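# Load three balls onto a pivoting tray under a cover

## Task

A tray balanced on one pivot sits beneath a transparent cover with chutes in its roof. Get exactly one ball into each of the tray's three seats, for example by dropping them down the chutes. Release each ball only once its bottom is at or below the chute's rim, because letting go higher up loses credit. Load the tray evenly, since any imbalance tips it at once and the balls roll away. Arm bases (metres) and headings (degrees counter-clockwise from +x): arm1 x=+0.85 y=-0.48 z=+0.72 heading +131; arm2 x=-0.12 y=-0.75 z=+0.76 heading +75; arm3 x=+0.29 y=+0.42 z=+0.81 heading -88. At the end every gripper must be open and every arm pulled away. The balls have to stay seated without any robot holding them.

## Robot and tools

ROBOTS. arm1, arm2 and arm3 are identical i2rt Big YAM arms. Each has six joints, a two-finger gripper and a wrist camera. With joints 1 and 6 at 0 and the hand level and pointing forward, the camera rides on top of the hand and views the fingertips. The hand can reach roughly 1.0 m from the joint 1 axis. The joints move at different speeds, so the path between two postures may bulge outward. Plan motions so the arms never meet.

FRAME. There is one shared scene frame in metres. Its origin is on the floor and +z is up. The base positions and headings in the task are given in this frame. The 'hand' point lies halfway between the fingertips. The hand's z axis runs along the fingers, and its y axis is the direction in which the fingers open and close. Foot poses are never printed.

CAMERAS. The room cameras are cam_high and cam_low. The wrist cameras are arm1_cam_wrist, arm2_cam_wrist and arm3_cam_wrist.

execute_actions(actions, cameras). actions is a list holding either nothing or exactly one action. An empty list only reports the current state and images. An action is an object keyed by arm name ('arm1', 'arm2', 'arm3'). Under each arm goes a 'joints' object. Each entry in it is an absolute target for that arm alone, not an offset:
- joint1_rad: -2.879 to 2.879, tolerance ±0.045. It rotates the whole arm about its foot. Positive is counter-clockwise seen from above, and 0 points along the foot's heading.
- joint2_rad: 0 to 3.141, ±0.14. This is the shoulder. At 0 the upper arm lies back and about level. Increasing it raises the arm and then swings it forward.
- joint3_rad: 0 to 3.019, ±0.09. This is the elbow. At 0 it is fully folded, and larger values open it.
- joint4_rad: -1.692 to 1.57, ±0.055. This is hand pitch; positive tilts the fingers up.
- joint5_rad: -1.57 to 1.57, ±0.03. This is sideways hand swing; positive goes to the arm's right.
- joint6_rad: -2.094 to 2.094, ±0.035. This is hand roll; positive is clockwise when viewed from behind the hand.
- gripper_m: 0 to 0.093 m, ±0.003. It is the gap between the fingertips. Each finger pad pushes with at most about 50 to 62 N, and some grippers push less.
All motions in one action begin together and may finish at different times. A joint or arm you omit may keep driving toward its previous target. An unknown key or an out-of-range value causes the whole call to be rejected, and nothing moves. cameras selects the images returned at the end of the call. Omitting it, passing null or passing ['all'] gives every camera, [] gives none, and a bad name rejects the call. The 'pictures' line lists the cameras in the same order as the images. If a result reports a stop, any further execute_actions, wait or finished_scene calls in that same reply are skipped.

wait(seconds): 0 to 10. It commands nothing new while the scene continues, then returns state and images.

zoom_image(camera, region): region is [x0, y0, x1, y1] in pixels of that camera's most recent full image, with (0,0) at the top-left. It may be at most 504 by 504. Only cameras that returned full images in the latest result can be zoomed.

finished_scene(scene): pass the number of the current scene, starting at 1. It takes effect after the last command has been held, it is final, and it reports success. The next scene's task arrives in its result. A reply that contains no tool call ends everything.

RESULT LINES. joint_status tells how each commanded motion of the last accepted action ended:
- 'off_target': the joint stopped short and may still be pushing.
- 'contact_stop': the joint gave up its target and holds where it stopped.
- 'time_out': the joint could not finish. It keeps a target no more than 0.375, 0.375, 0.113, 0.225, 0.075 and 0.3 rad (joints 1 to 6) from its current position and keeps pushing. It will move by itself if the way opens. To relieve it, command its reported position.
- 'not_followed', under a 'joint command not followed' line that usually has a 'cause:' line: the self- and inter-arm clearance check held back that arm's joint targets, though its gripper target still ran. The arm may retry them with later actions until valid targets arrive or the way clears. Empty calls never print this line.
- 'limit_stop_at_motor_heat': see heat below. Resend the target; the gap to it says nothing about contact.
on_its_own lists what the robot is doing that this call did not command. There, 'held at' means the joint's held target, not its position. A joint carrying a load sags over time. Targets very near the current reading may produce no motion. No line reports robots touching.

HEAT. Holding loads or pushing warms the motors, and this continues while you deliberate. From 85 °C a MOTOR HOT warning appears. At 100 °C an OVER-TEMPERATURE FAULT drops that arm and its gripper until they cool. Some heat persists into the next scene.

CAUTIONS. The arms do not stop on contact; they keep pressing, possibly hard. Two robots squeezing each other fails the run, and a hard collision may too. The clearance check can be late, and it ignores fingers, gripper housings and wrist cameras. Do not knock anything out of the work area. Avoid drops, slips and slams. Release balls low, inside the chute, and fill the seats so the tray never becomes lopsided, for instance by using all three arms together. Arms run independently, so a stalled arm does not hold the others back. Between replies the robot keeps its last command. Shorter total robot motion is better.

Each tool is called after "Call:" by a JSON object that holds its "op" and its "data", one argument or row to a line.

## Session

I'll start by looking at the current state and images.

Call:
{"op": "execute_actions", "data": {
  "actions": []
}}

Scene clock: 0.00 s.
arm1.joint_positions: joint1_rad=+0.810 joint2_rad=+0.594 joint3_rad=+1.357 joint4_rad=-1.583 joint5_rad=+0.040 joint6_rad=-0.245 gripper_m=+0.095
arm1.joint_status: not commanded
arm1.hand: x=+0.6667 y=-0.4615 z=+1.2055 quat_wxyz=(-0.069, +0.926, +0.085, -0.362) (m; scene frame)
arm2.joint_positions: joint1_rad=-0.133 joint2_rad=+0.311 joint3_rad=+1.452 joint4_rad=-1.190 joint5_rad=+0.049 joint6_rad=+0.427 gripper_m=+0.094
arm2.joint_status: not commanded
arm2.hand: x=-0.0737 y=-0.6643 z=+1.4069 quat_wxyz=(-0.488, +0.246, -0.685, -0.481) (m; scene frame)
arm3.joint_positions: joint1_rad=+0.430 joint2_rad=+0.276 joint3_rad=+1.515 joint4_rad=-1.185 joint5_rad=+0.048 joint6_rad=-0.707 gripper_m=+0.094
arm3.joint_status: not commanded
arm3.hand: x=+0.2991 y=+0.3777 z=+1.4830 quat_wxyz=(-0.433, -0.158, -0.669, +0.583) (m; scene frame)
pictures: arm1_cam_wrist, arm2_cam_wrist, arm3_cam_wrist, cam_high, cam_low
Images, in order (width x height): arm1_cam_wrist 616x616, arm2_cam_wrist 616x616, arm3_cam_wrist 616x616, cam_high 504x504, cam_low 504x504.

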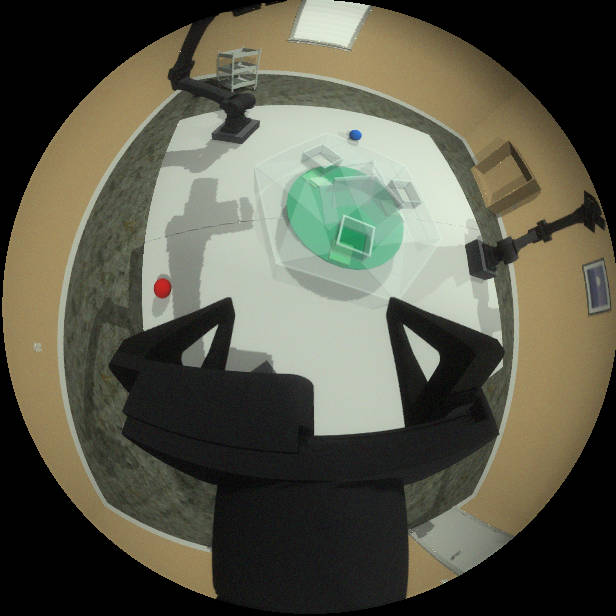

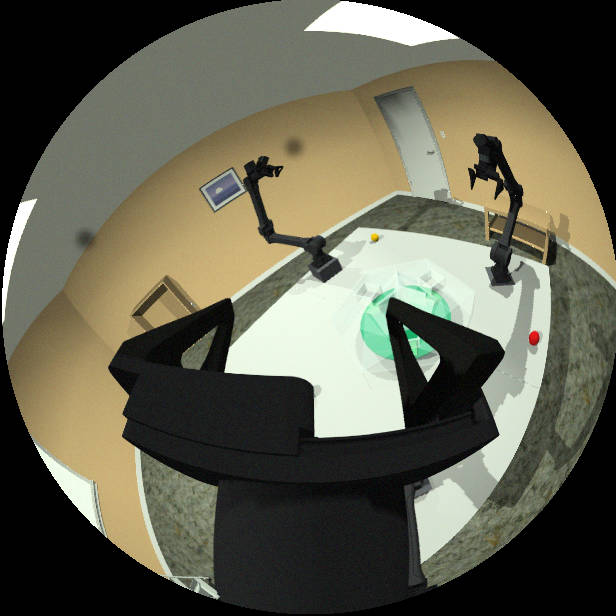

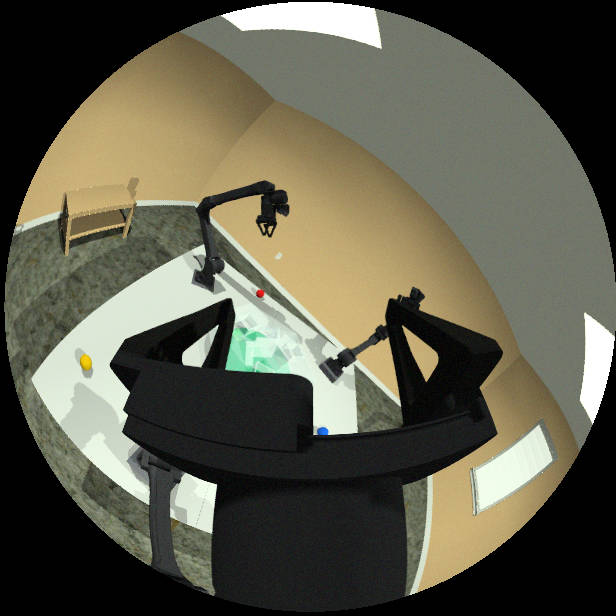

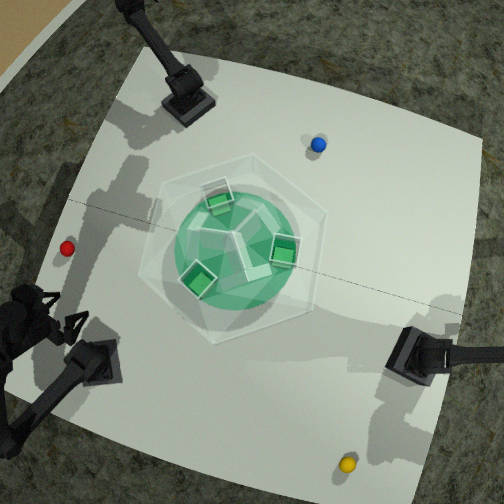

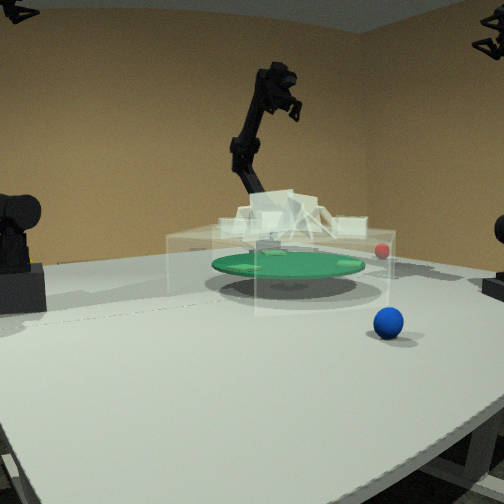

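Call:
{"op": "zoom_image", "data": {
  "camera": "cam_high",
  "region": [120, 140, 350, 360]
}}

Call:
{"op": "zoom_image", "data": {
  "camera": "cam_low",
  "region": [150, 170, 430, 350]
}}

Call:
{"op": "zoom_image", "data": {
  "camera": "arm1_cam_wrist",
  "region": [240, 110, 460, 310]
}}

Region (120, 140, 350, 360) of cam_high's 504x504 image, scaled by 2.191, with more detail than that image has; it fills the top 482 rows of this view, and the rest is white.

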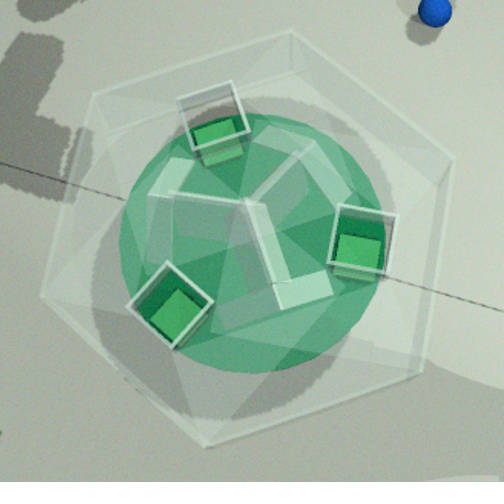

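Region (150, 170, 430, 350) of cam_low's 504x504 image, scaled by 1.800, with more detail than that image has; it fills the top 324 rows of this view, and the rest is white.

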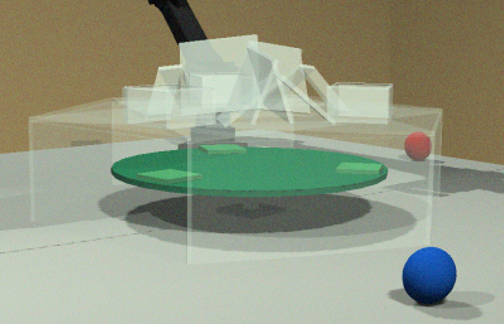

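Region (240, 110, 460, 310) of arm1_cam_wrist's 616x616 image, scaled by 2.291, with more detail than that image has; it fills the top 458 rows of this view, and the rest is white.

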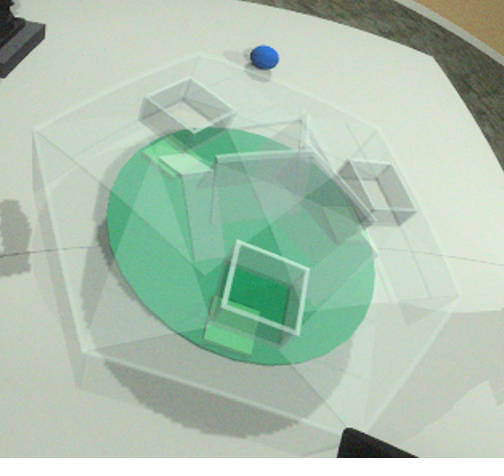

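Call:
{"op": "execute_actions", "data": {
  "actions": [
    {"arm1": {"joints": {"joint1_rad": 1.68, "joint2_rad": 1.5, "joint3_rad": 1.3, "joint4_rad": -1.37, "joint5_rad": 0.0, "joint6_rad": 0.0, "gripper_m": 0.093}}, "arm2": {"joints": {"joint1_rad": 0.456, "joint2_rad": 1.4, "joint3_rad": 1.35, "joint4_rad": -1.52, "joint5_rad": 0.0, "joint6_rad": 0.0, "gripper_m": 0.093}}, "arm3": {"joints": {"joint1_rad": 1.605, "joint2_rad": 1.7, "joint3_rad": 1.4, "joint4_rad": -1.27, "joint5_rad": 0.0, "joint6_rad": 0.0, "gripper_m": 0.093}}}
  ]
}}

Scene clock: 101.20 s.
arm1.joint_positions: joint1_rad=+1.689 joint2_rad=+1.509 joint3_rad=+1.298 joint4_rad=-1.376 joint5_rad=+0.000 joint6_rad=-0.011 gripper_m=+0.093
arm1.joint_status: all done
arm1.hand: x=+0.5622 y=-0.8020 z=+0.9118 quat_wxyz=(-0.001, +0.912, +0.411, +0.004) (m; scene frame)
arm2.joint_positions: joint1_rad=+0.454 joint2_rad=+1.399 joint3_rad=+1.341 joint4_rad=-1.510 joint5_rad=+0.002 joint6_rad=+0.014 gripper_m=+0.093
arm2.joint_status: all done
arm2.hand: x=-0.1953 y=-0.3441 z=+1.0071 quat_wxyz=(+0.005, +0.765, -0.643, -0.003) (m; scene frame)
arm3.joint_positions: joint1_rad=+1.613 joint2_rad=+1.700 joint3_rad=+1.392 joint4_rad=-1.262 joint5_rad=+0.001 joint6_rad=-0.016 gripper_m=+0.093
arm3.joint_status: all done
arm3.hand: x=+0.7902 y=+0.4574 z=+0.9473 quat_wxyz=(-0.003, +0.042, -0.999, +0.000) (m; scene frame)
pictures: arm1_cam_wrist, arm2_cam_wrist, arm3_cam_wrist, cam_high, cam_low
Images, in order (width x height): arm1_cam_wrist 616x616, arm2_cam_wrist 616x616, arm3_cam_wrist 616x616, cam_high 504x504, cam_low 504x504.

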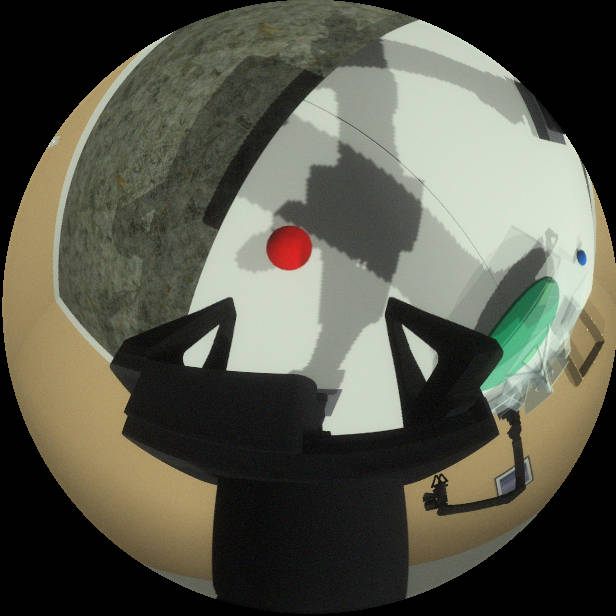

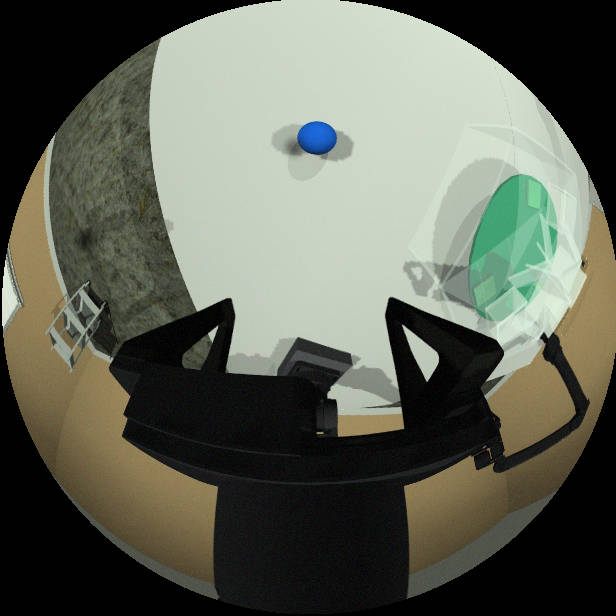

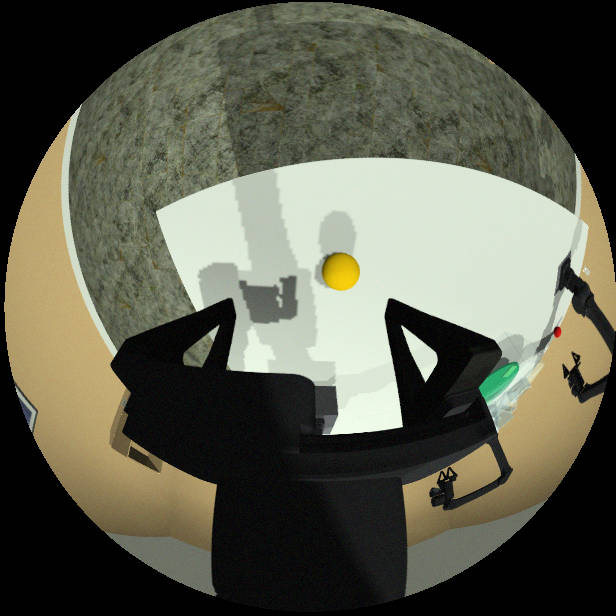

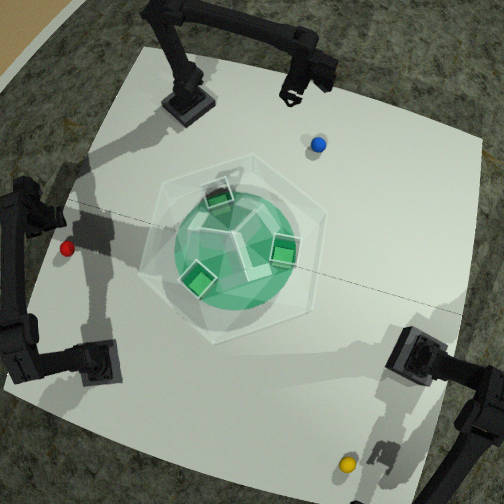

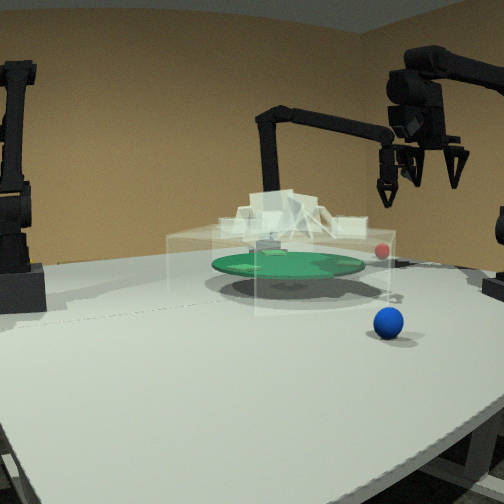

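Call:
{"op": "zoom_image", "data": {
  "camera": "cam_high",
  "region": [40, 310, 160, 420]
}}

Call:
{"op": "zoom_image", "data": {
  "camera": "cam_low",
  "region": [220, 180, 420, 300]
}}

Call:
{"op": "zoom_image", "data": {
  "camera": "cam_low",
  "region": [0, 180, 140, 340]
}}

Region (40, 310, 160, 420) of cam_high's 504x504 image, scaled by 4.200, with more detail than that image has; it fills the top 462 rows of this view, and the rest is white.

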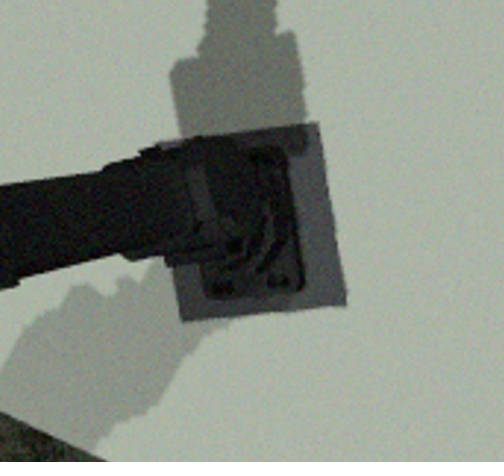

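Region (220, 180, 420, 300) of cam_low's 504x504 image, scaled by 2.520, with more detail than that image has; it fills the top 302 rows of this view, and the rest is white.

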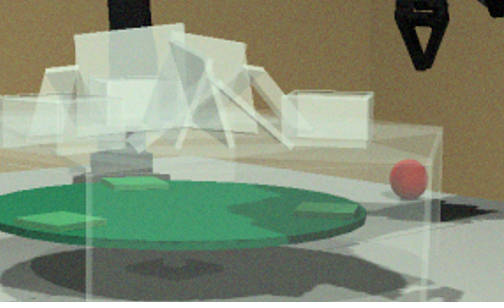

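Region (0, 180, 140, 340) of cam_low's 504x504 image, scaled by 3.150, with more detail than that image has; it fills the left 441 columns of this view, and the rest is white.

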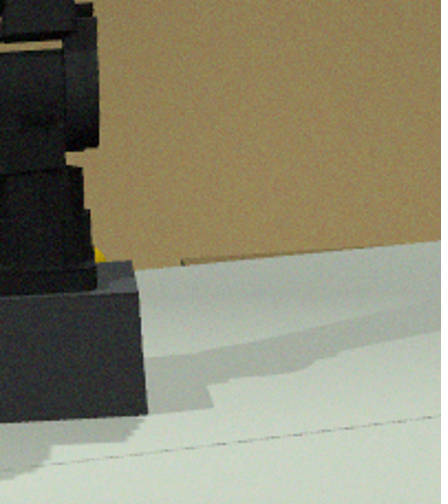

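Call:
{"op": "execute_actions", "data": {
  "actions": [
    {"arm1": {"joints": {"joint1_rad": 1.745, "joint2_rad": 1.47, "joint3_rad": 1.071, "joint4_rad": -1.171}}, "arm2": {"joints": {"joint1_rad": 0.43, "joint2_rad": 1.829, "joint3_rad": 1.375, "joint4_rad": -1.117}}, "arm3": {"joints": {"joint1_rad": 1.49, "joint2_rad": 1.619, "joint3_rad": 1.016, "joint4_rad": -0.968}}}
  ]
}}

Scene clock: 222.37 s.
arm1.joint_positions: joint1_rad=+1.746 joint2_rad=+1.476 joint3_rad=+1.072 joint4_rad=-1.184 joint5_rad=+0.000 joint6_rad=-0.010 gripper_m=+0.093
arm1.joint_status: all done
arm1.hand: x=+0.6027 y=-0.7911 z=+0.8428 quat_wxyz=(-0.002, +0.900, +0.436, +0.005) (m; scene frame)
arm2.joint_positions: joint1_rad=+0.440 joint2_rad=+1.855 joint3_rad=+1.343 joint4_rad=-1.127 joint5_rad=+0.002 joint6_rad=+0.014 gripper_m=+0.093
arm2.joint_status: all done
arm2.hand: x=-0.2099 y=-0.2429 z=+0.8019 quat_wxyz=(+0.028, +0.761, -0.648, +0.024) (m; scene frame)
arm3.joint_positions: joint1_rad=+1.481 joint2_rad=+1.619 joint3_rad=+1.008 joint4_rad=-0.977 joint5_rad=+0.001 joint6_rad=-0.015 gripper_m=+0.093
arm3.joint_status: all done
arm3.hand: x=+0.7052 y=+0.3968 z=+0.8519 quat_wxyz=(+0.007, -0.025, -1.000, -0.001) (m; scene frame)
pictures: arm1_cam_wrist, arm2_cam_wrist, arm3_cam_wrist, cam_high, cam_low
Images, in order (width x height): arm1_cam_wrist 616x616, arm2_cam_wrist 616x616, arm3_cam_wrist 616x616, cam_high 504x504, cam_low 504x504.

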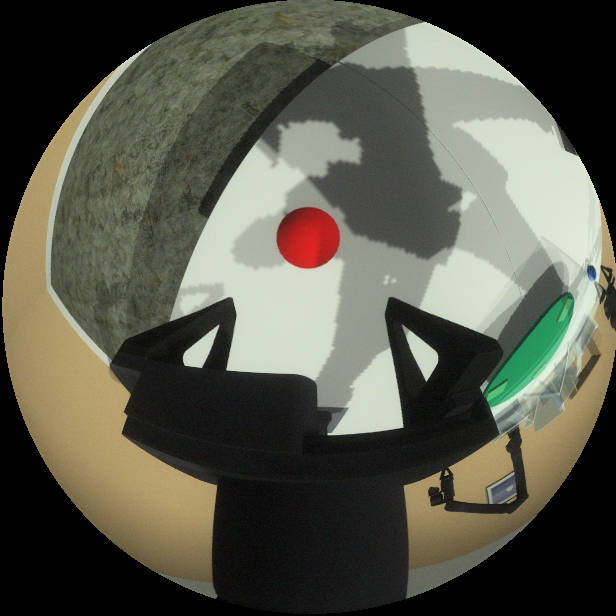

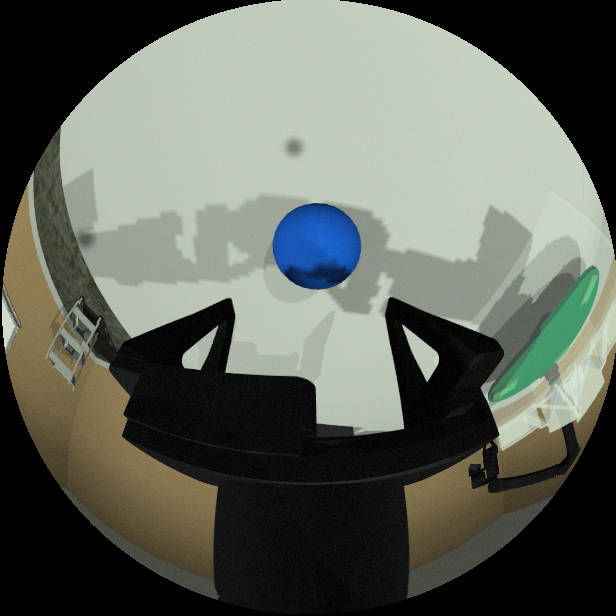

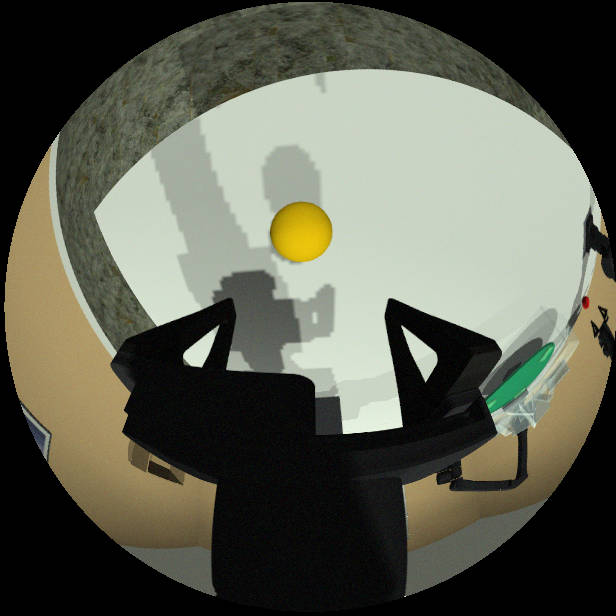

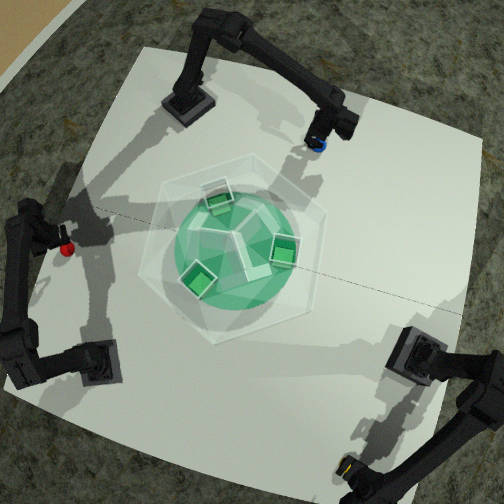

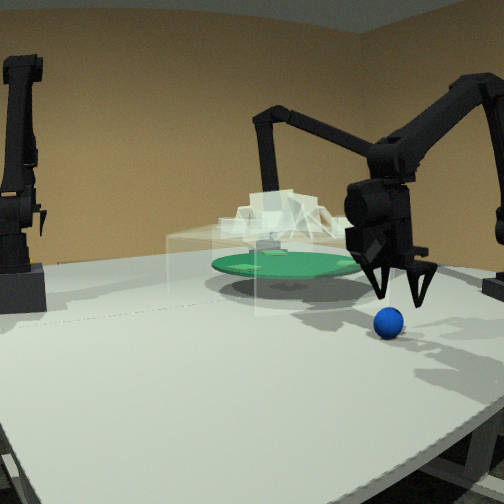

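Call:
{"op": "zoom_image", "data": {
  "camera": "cam_low",
  "region": [330, 230, 470, 360]
}}

Call:
{"op": "zoom_image", "data": {
  "camera": "arm2_cam_wrist",
  "region": [200, 180, 420, 360]
}}

Region (330, 230, 470, 360) of cam_low's 504x504 image, scaled by 3.600, with more detail than that image has; it fills the top 468 rows of this view, and the rest is white.

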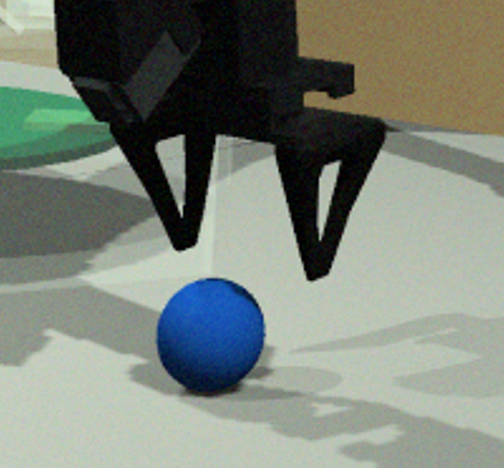

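Region (200, 180, 420, 360) of arm2_cam_wrist's 616x616 image, scaled by 2.291, with more detail than that image has; it fills the top 412 rows of this view, and the rest is white.

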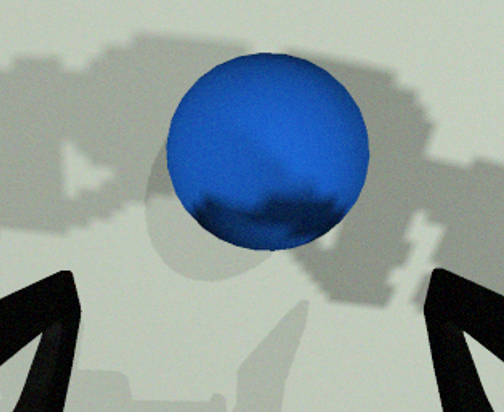

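Call:
{"op": "execute_actions", "data": {
  "actions": [
    {"arm1": {"joints": {"joint1_rad": 1.75, "joint2_rad": 1.622, "joint3_rad": 0.955, "joint4_rad": -0.885}}, "arm2": {"joints": {"joint1_rad": 0.422, "joint2_rad": 1.905, "joint3_rad": 1.35, "joint4_rad": -1.01}}, "arm3": {"joints": {"joint1_rad": 1.5, "joint2_rad": 1.828, "joint3_rad": 0.955, "joint4_rad": -0.672}}}
  ]
}}

Scene clock: 323.23 s.
arm1.joint_positions: joint1_rad=+1.746 joint2_rad=+1.641 joint3_rad=+0.951 joint4_rad=-0.899 joint5_rad=+0.000 joint6_rad=-0.010 gripper_m=+0.093
arm1.joint_status: all done
arm1.hand: x=+0.5988 y=-0.7960 z=+0.7393 quat_wxyz=(-0.002, +0.900, +0.436, +0.005) (m; scene frame)
arm2.joint_positions: joint1_rad=+0.433 joint2_rad=+1.889 joint3_rad=+1.343 joint4_rad=-1.022 joint5_rad=+0.002 joint6_rad=+0.014 gripper_m=+0.093
arm2.joint_status: all done
arm2.hand: x=-0.2104 y=-0.2201 z=+0.7839 quat_wxyz=(+0.005, +0.759, -0.651, -0.003) (m; scene frame)
arm3.joint_positions: joint1_rad=+1.485 joint2_rad=+1.835 joint3_rad=+0.950 joint4_rad=-0.681 joint5_rad=+0.001 joint6_rad=-0.015 gripper_m=+0.093
arm3.joint_status: all done
arm3.hand: x=+0.7183 y=+0.3980 z=+0.7480 quat_wxyz=(-0.004, -0.022, -1.000, +0.000) (m; scene frame)
pictures: arm1_cam_wrist, arm2_cam_wrist, arm3_cam_wrist, cam_high, cam_low
Images, in order (width x height): arm1_cam_wrist 616x616, arm2_cam_wrist 616x616, arm3_cam_wrist 616x616, cam_high 504x504, cam_low 504x504.

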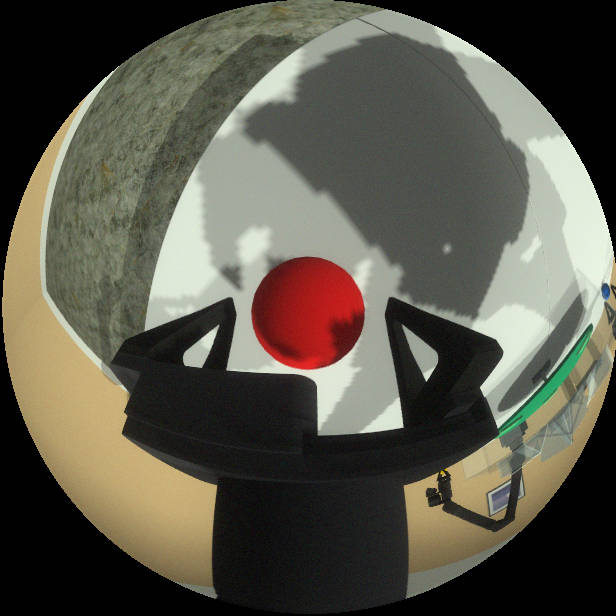

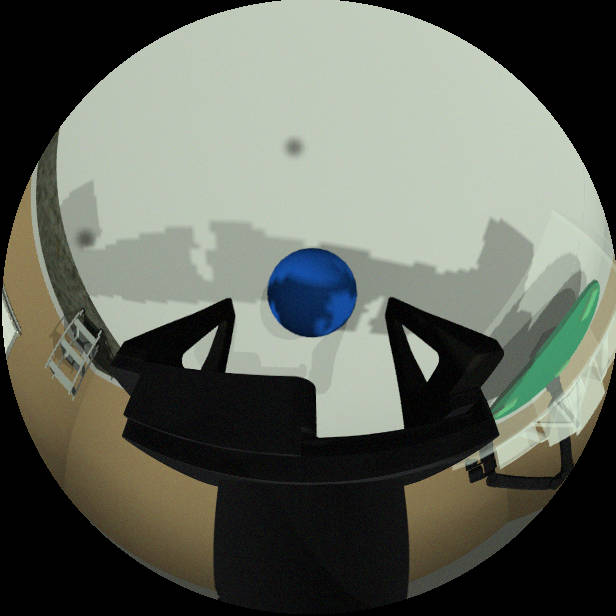

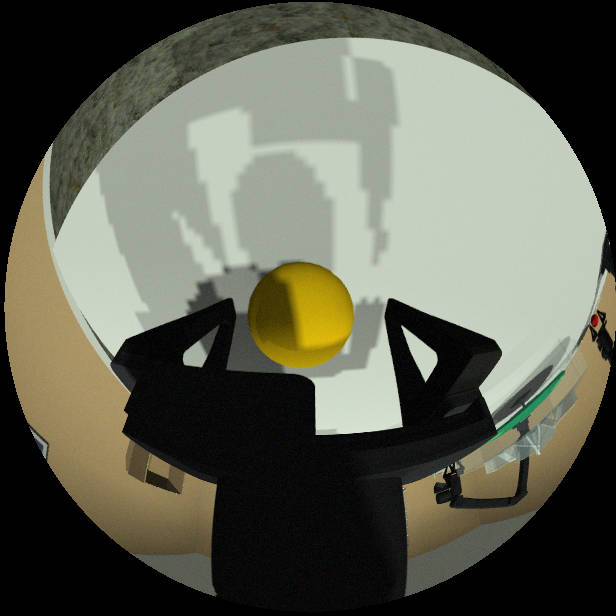

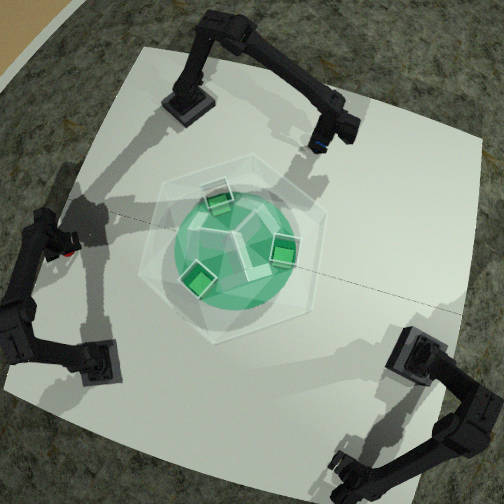

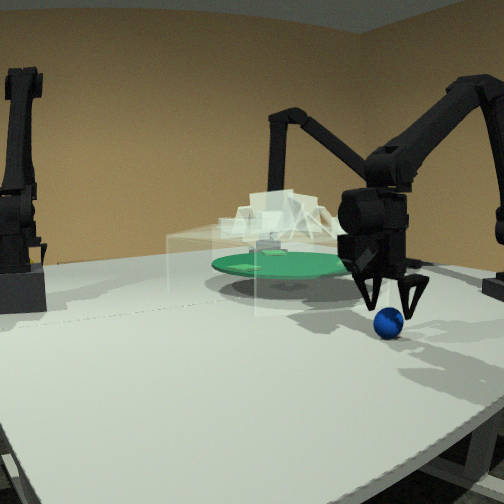

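Call:
{"op": "execute_actions", "data": {
  "actions": [
    {"arm1": {"joints": {"gripper_m": 0.05}}, "arm2": {"joints": {"joint2_rad": 1.962}}, "arm3": {"joints": {"joint1_rad": 1.512, "joint2_rad": 1.86, "joint4_rad": -0.705}}}
  ],
  "cameras": ["arm1_cam_wrist", "arm2_cam_wrist", "arm3_cam_wrist", "cam_low"]
}}

Scene clock: 346.80 s.
arm1.joint_positions: joint1_rad=+1.746 joint2_rad=+1.641 joint3_rad=+0.951 joint4_rad=-0.898 joint5_rad=-0.001 joint6_rad=-0.010 gripper_m=+0.056
arm1.joint_status: gripper_m off_target (ended at +0.056, target +0.050)
arm1.hand: x=+0.5987 y=-0.7962 z=+0.7393 quat_wxyz=(-0.001, +0.900, +0.436, +0.005) (m; scene frame)
arm2.joint_positions: joint1_rad=+0.433 joint2_rad=+1.954 joint3_rad=+1.343 joint4_rad=-1.020 joint5_rad=+0.002 joint6_rad=+0.014 gripper_m=+0.093
arm2.joint_status: all done
arm2.hand: x=-0.2096 y=-0.2278 z=+0.7511 quat_wxyz=(+0.025, +0.759, -0.651, +0.021) (m; scene frame)
arm3.joint_positions: joint1_rad=+1.500 joint2_rad=+1.844 joint3_rad=+0.950 joint4_rad=-0.697 joint5_rad=+0.001 joint6_rad=-0.015 gripper_m=+0.093
arm3.joint_status: all done
arm3.hand: x=+0.7132 y=+0.4045 z=+0.7445 quat_wxyz=(+0.008, -0.015, -1.000, -0.001) (m; scene frame)
pictures: arm1_cam_wrist, arm2_cam_wrist, arm3_cam_wrist, cam_low
Images, in order (width x height): arm1_cam_wrist 616x616, arm2_cam_wrist 616x616, arm3_cam_wrist 616x616, cam_low 504x504.

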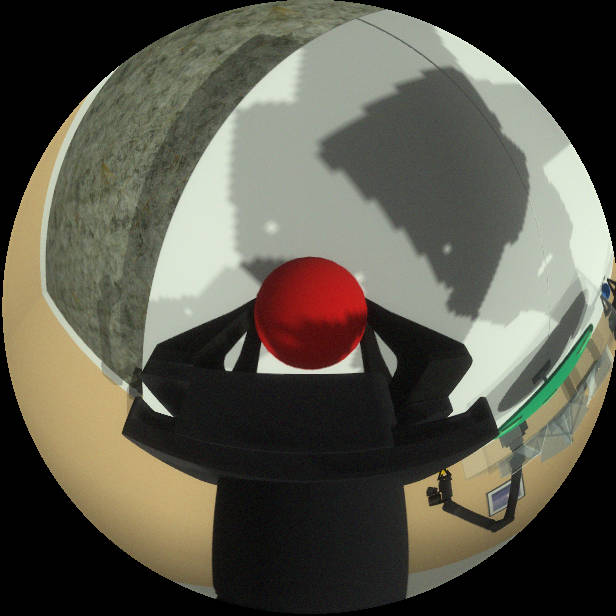

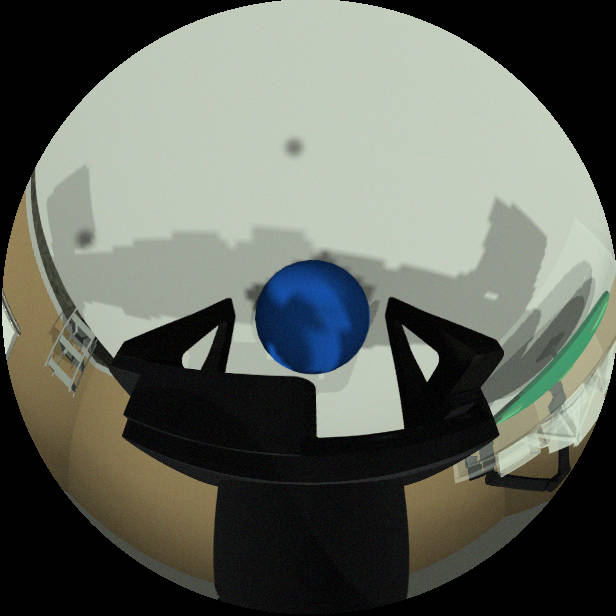

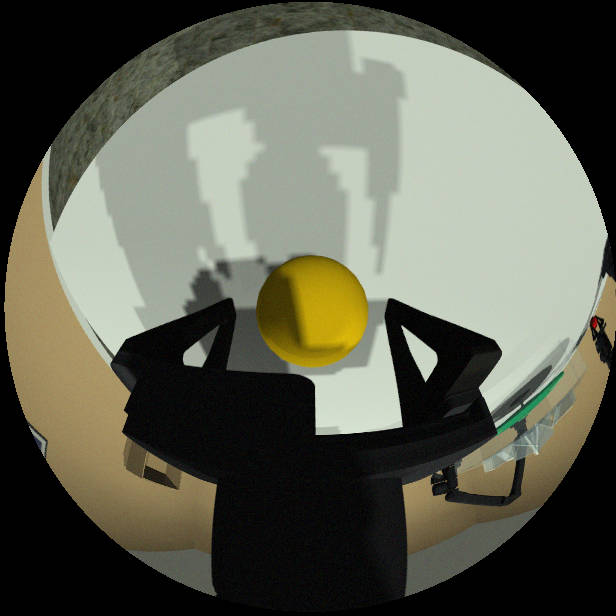

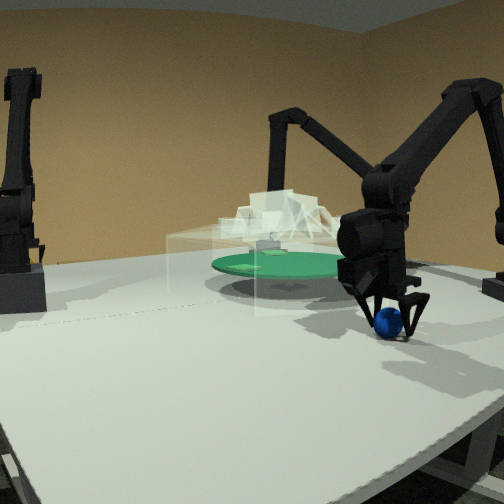

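Call:
{"op": "execute_actions", "data": {
  "actions": [
    {"arm2": {"joints": {"gripper_m": 0.05}}, "arm3": {"joints": {"gripper_m": 0.05}}}
  ],
  "cameras": ["arm2_cam_wrist", "arm3_cam_wrist", "cam_low", "cam_high"]
}}

Scene clock: 351.73 s.
arm1.joint_positions: joint1_rad=+1.746 joint2_rad=+1.641 joint3_rad=+0.951 joint4_rad=-0.898 joint5_rad=-0.001 joint6_rad=-0.010 gripper_m=+0.056
arm1.joint_status: not commanded
arm1.hand: x=+0.5987 y=-0.7962 z=+0.7393 quat_wxyz=(-0.001, +0.900, +0.436, +0.005) (m; scene frame)
arm2.joint_positions: joint1_rad=+0.433 joint2_rad=+1.954 joint3_rad=+1.343 joint4_rad=-1.020 joint5_rad=+0.001 joint6_rad=+0.013 gripper_m=+0.055
arm2.joint_status: gripper_m off_target (ended at +0.055, target +0.050)
arm2.hand: x=-0.2095 y=-0.2276 z=+0.7511 quat_wxyz=(+0.026, +0.759, -0.651, +0.021) (m; scene frame)
arm3.joint_positions: joint1_rad=+1.500 joint2_rad=+1.844 joint3_rad=+0.950 joint4_rad=-0.697 joint5_rad=+0.001 joint6_rad=-0.015 gripper_m=+0.055
arm3.joint_status: gripper_m off_target (ended at +0.055, target +0.050)
arm3.hand: x=+0.7131 y=+0.4046 z=+0.7445 quat_wxyz=(+0.008, -0.015, -1.000, -0.001) (m; scene frame)
pictures: arm2_cam_wrist, arm3_cam_wrist, cam_high, cam_low
Images, in order (width x height): arm2_cam_wrist 616x616, arm3_cam_wrist 616x616, cam_high 504x504, cam_low 504x504.

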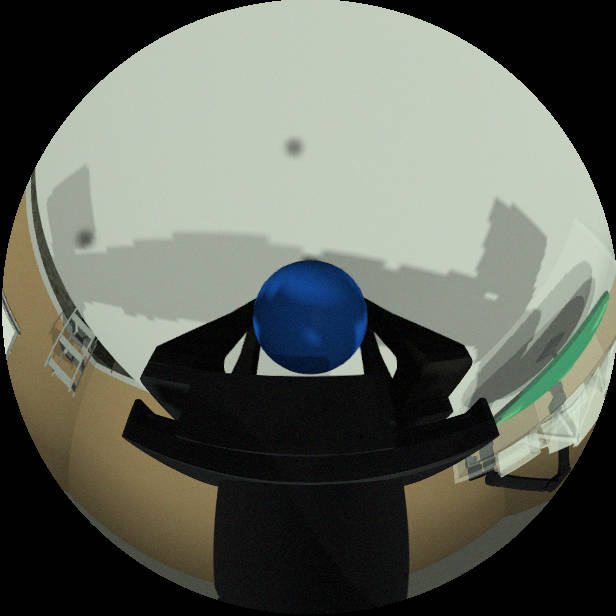

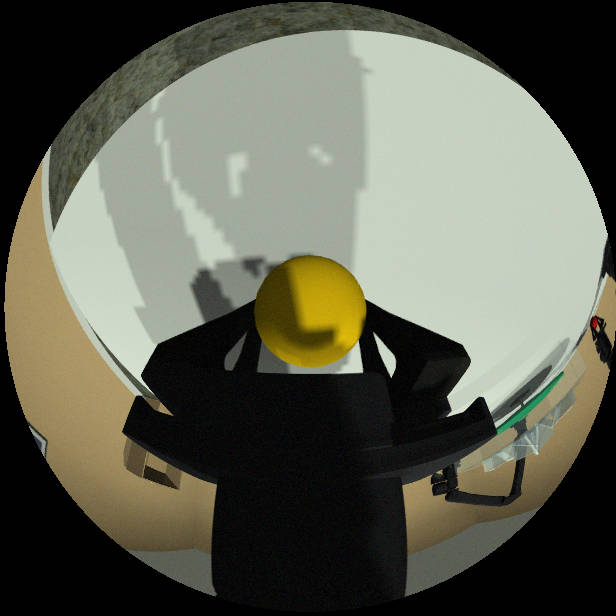

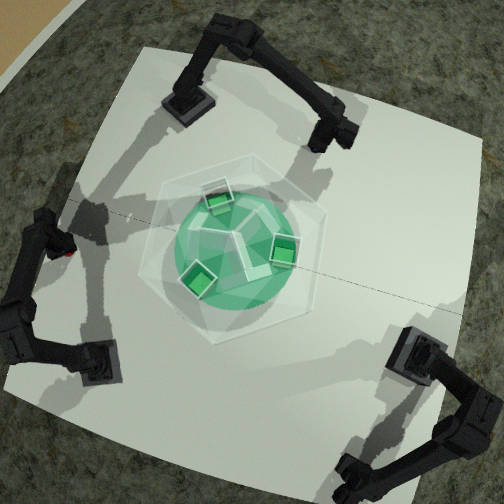

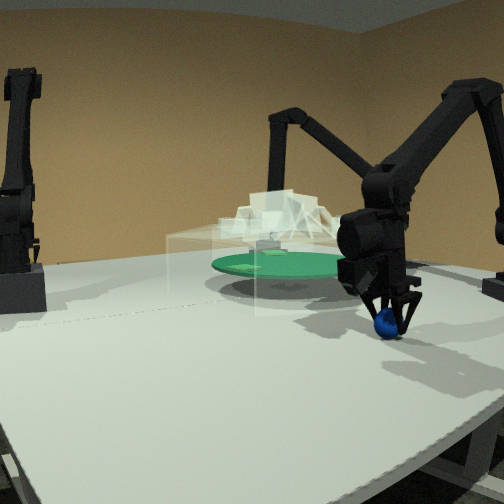

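Call:
{"op": "zoom_image", "data": {
  "camera": "cam_high",
  "region": [170, 170, 310, 310]
}}

Region (170, 170, 310, 310) of cam_high's 504x504 image, scaled by 3.600, with more detail than that image has.

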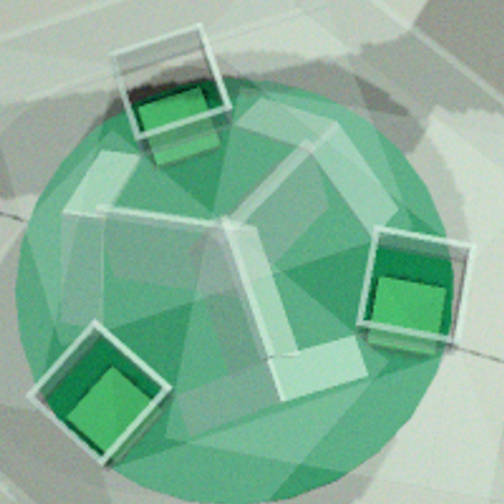

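Call:
{"op": "execute_actions", "data": {
  "actions": [
    {"arm1": {"joints": {"joint1_rad": 1.35, "joint2_rad": 1.444, "joint3_rad": 1.49, "joint4_rad": -1.62, "joint6_rad": 0.56, "gripper_m": 0.046}}, "arm2": {"joints": {"joint2_rad": 1.52, "joint3_rad": 1.52, "joint4_rad": -1.565, "joint6_rad": 0.745, "gripper_m": 0.046}}, "arm3": {"joints": {"joint1_rad": 0.9, "joint2_rad": 1.65, "joint3_rad": 1.56, "joint4_rad": -1.48, "joint6_rad": 0.33, "gripper_m": 0.046}}}
  ]
}}

Scene clock: 473.43 s.
arm1.joint_positions: joint1_rad=+1.342 joint2_rad=+1.441 joint3_rad=+1.429 joint4_rad=-1.609 joint5_rad=+0.002 joint6_rad=+0.549 gripper_m=+0.056
arm1.joint_status: gripper_m off_target (ended at +0.056, target +0.046); the others done
arm1.hand: x=+0.4927 y=-0.6703 z=+0.9891 quat_wxyz=(-0.010, +0.999, -0.030, +0.020) (m; scene frame)
arm2.joint_positions: joint1_rad=+0.433 joint2_rad=+1.525 joint3_rad=+1.498 joint4_rad=-1.556 joint5_rad=+0.001 joint6_rad=+0.731 gripper_m=+0.055
arm2.joint_status: gripper_m off_target (ended at +0.055, target +0.046); the others done
arm2.hand: x=-0.1941 y=-0.2982 z=+1.0153 quat_wxyz=(+0.009, +0.482, -0.876, +0.006) (m; scene frame)
arm3.joint_positions: joint1_rad=+0.887 joint2_rad=+1.646 joint3_rad=+1.515 joint4_rad=-1.471 joint5_rad=+0.003 joint6_rad=+0.314 gripper_m=+0.055
arm3.joint_status: gripper_m off_target (ended at +0.055, target +0.046); the others done
arm3.hand: x=+0.6752 y=+0.1241 z=+1.0179 quat_wxyz=(+0.014, -0.467, -0.884, -0.003) (m; scene frame)
pictures: arm1_cam_wrist, arm2_cam_wrist, arm3_cam_wrist, cam_high, cam_low
Images, in order (width x height): arm1_cam_wrist 616x616, arm2_cam_wrist 616x616, arm3_cam_wrist 616x616, cam_high 504x504, cam_low 504x504.

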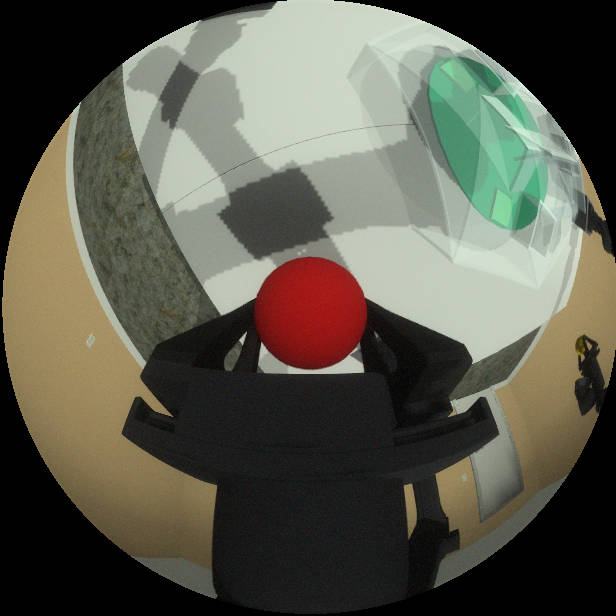

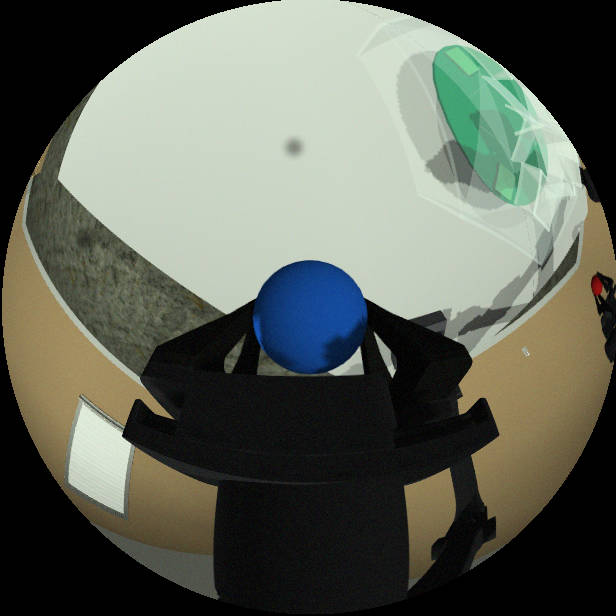

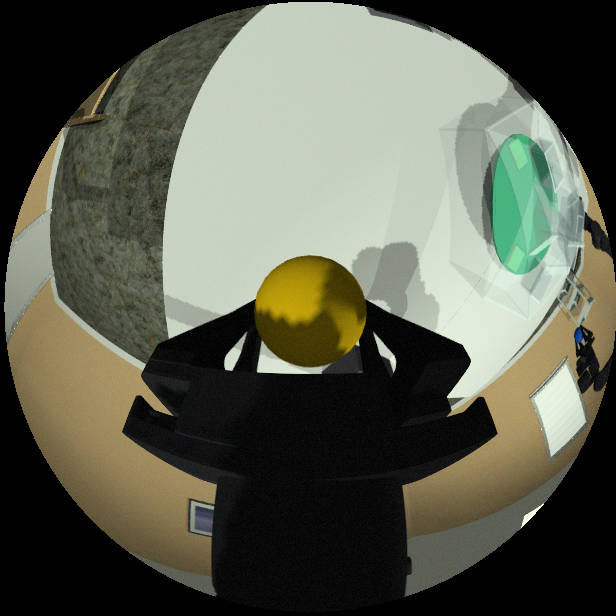

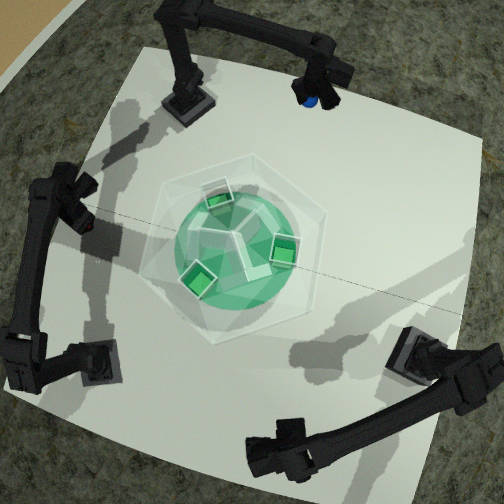

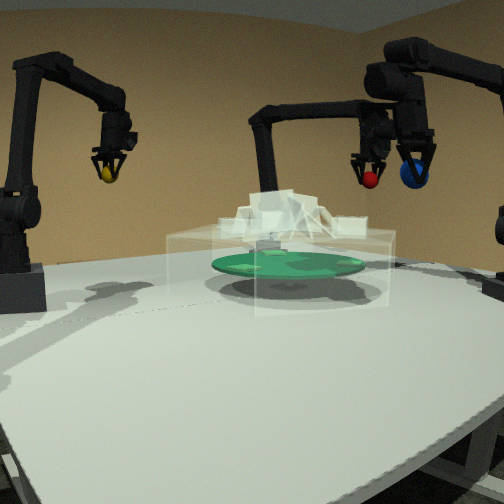

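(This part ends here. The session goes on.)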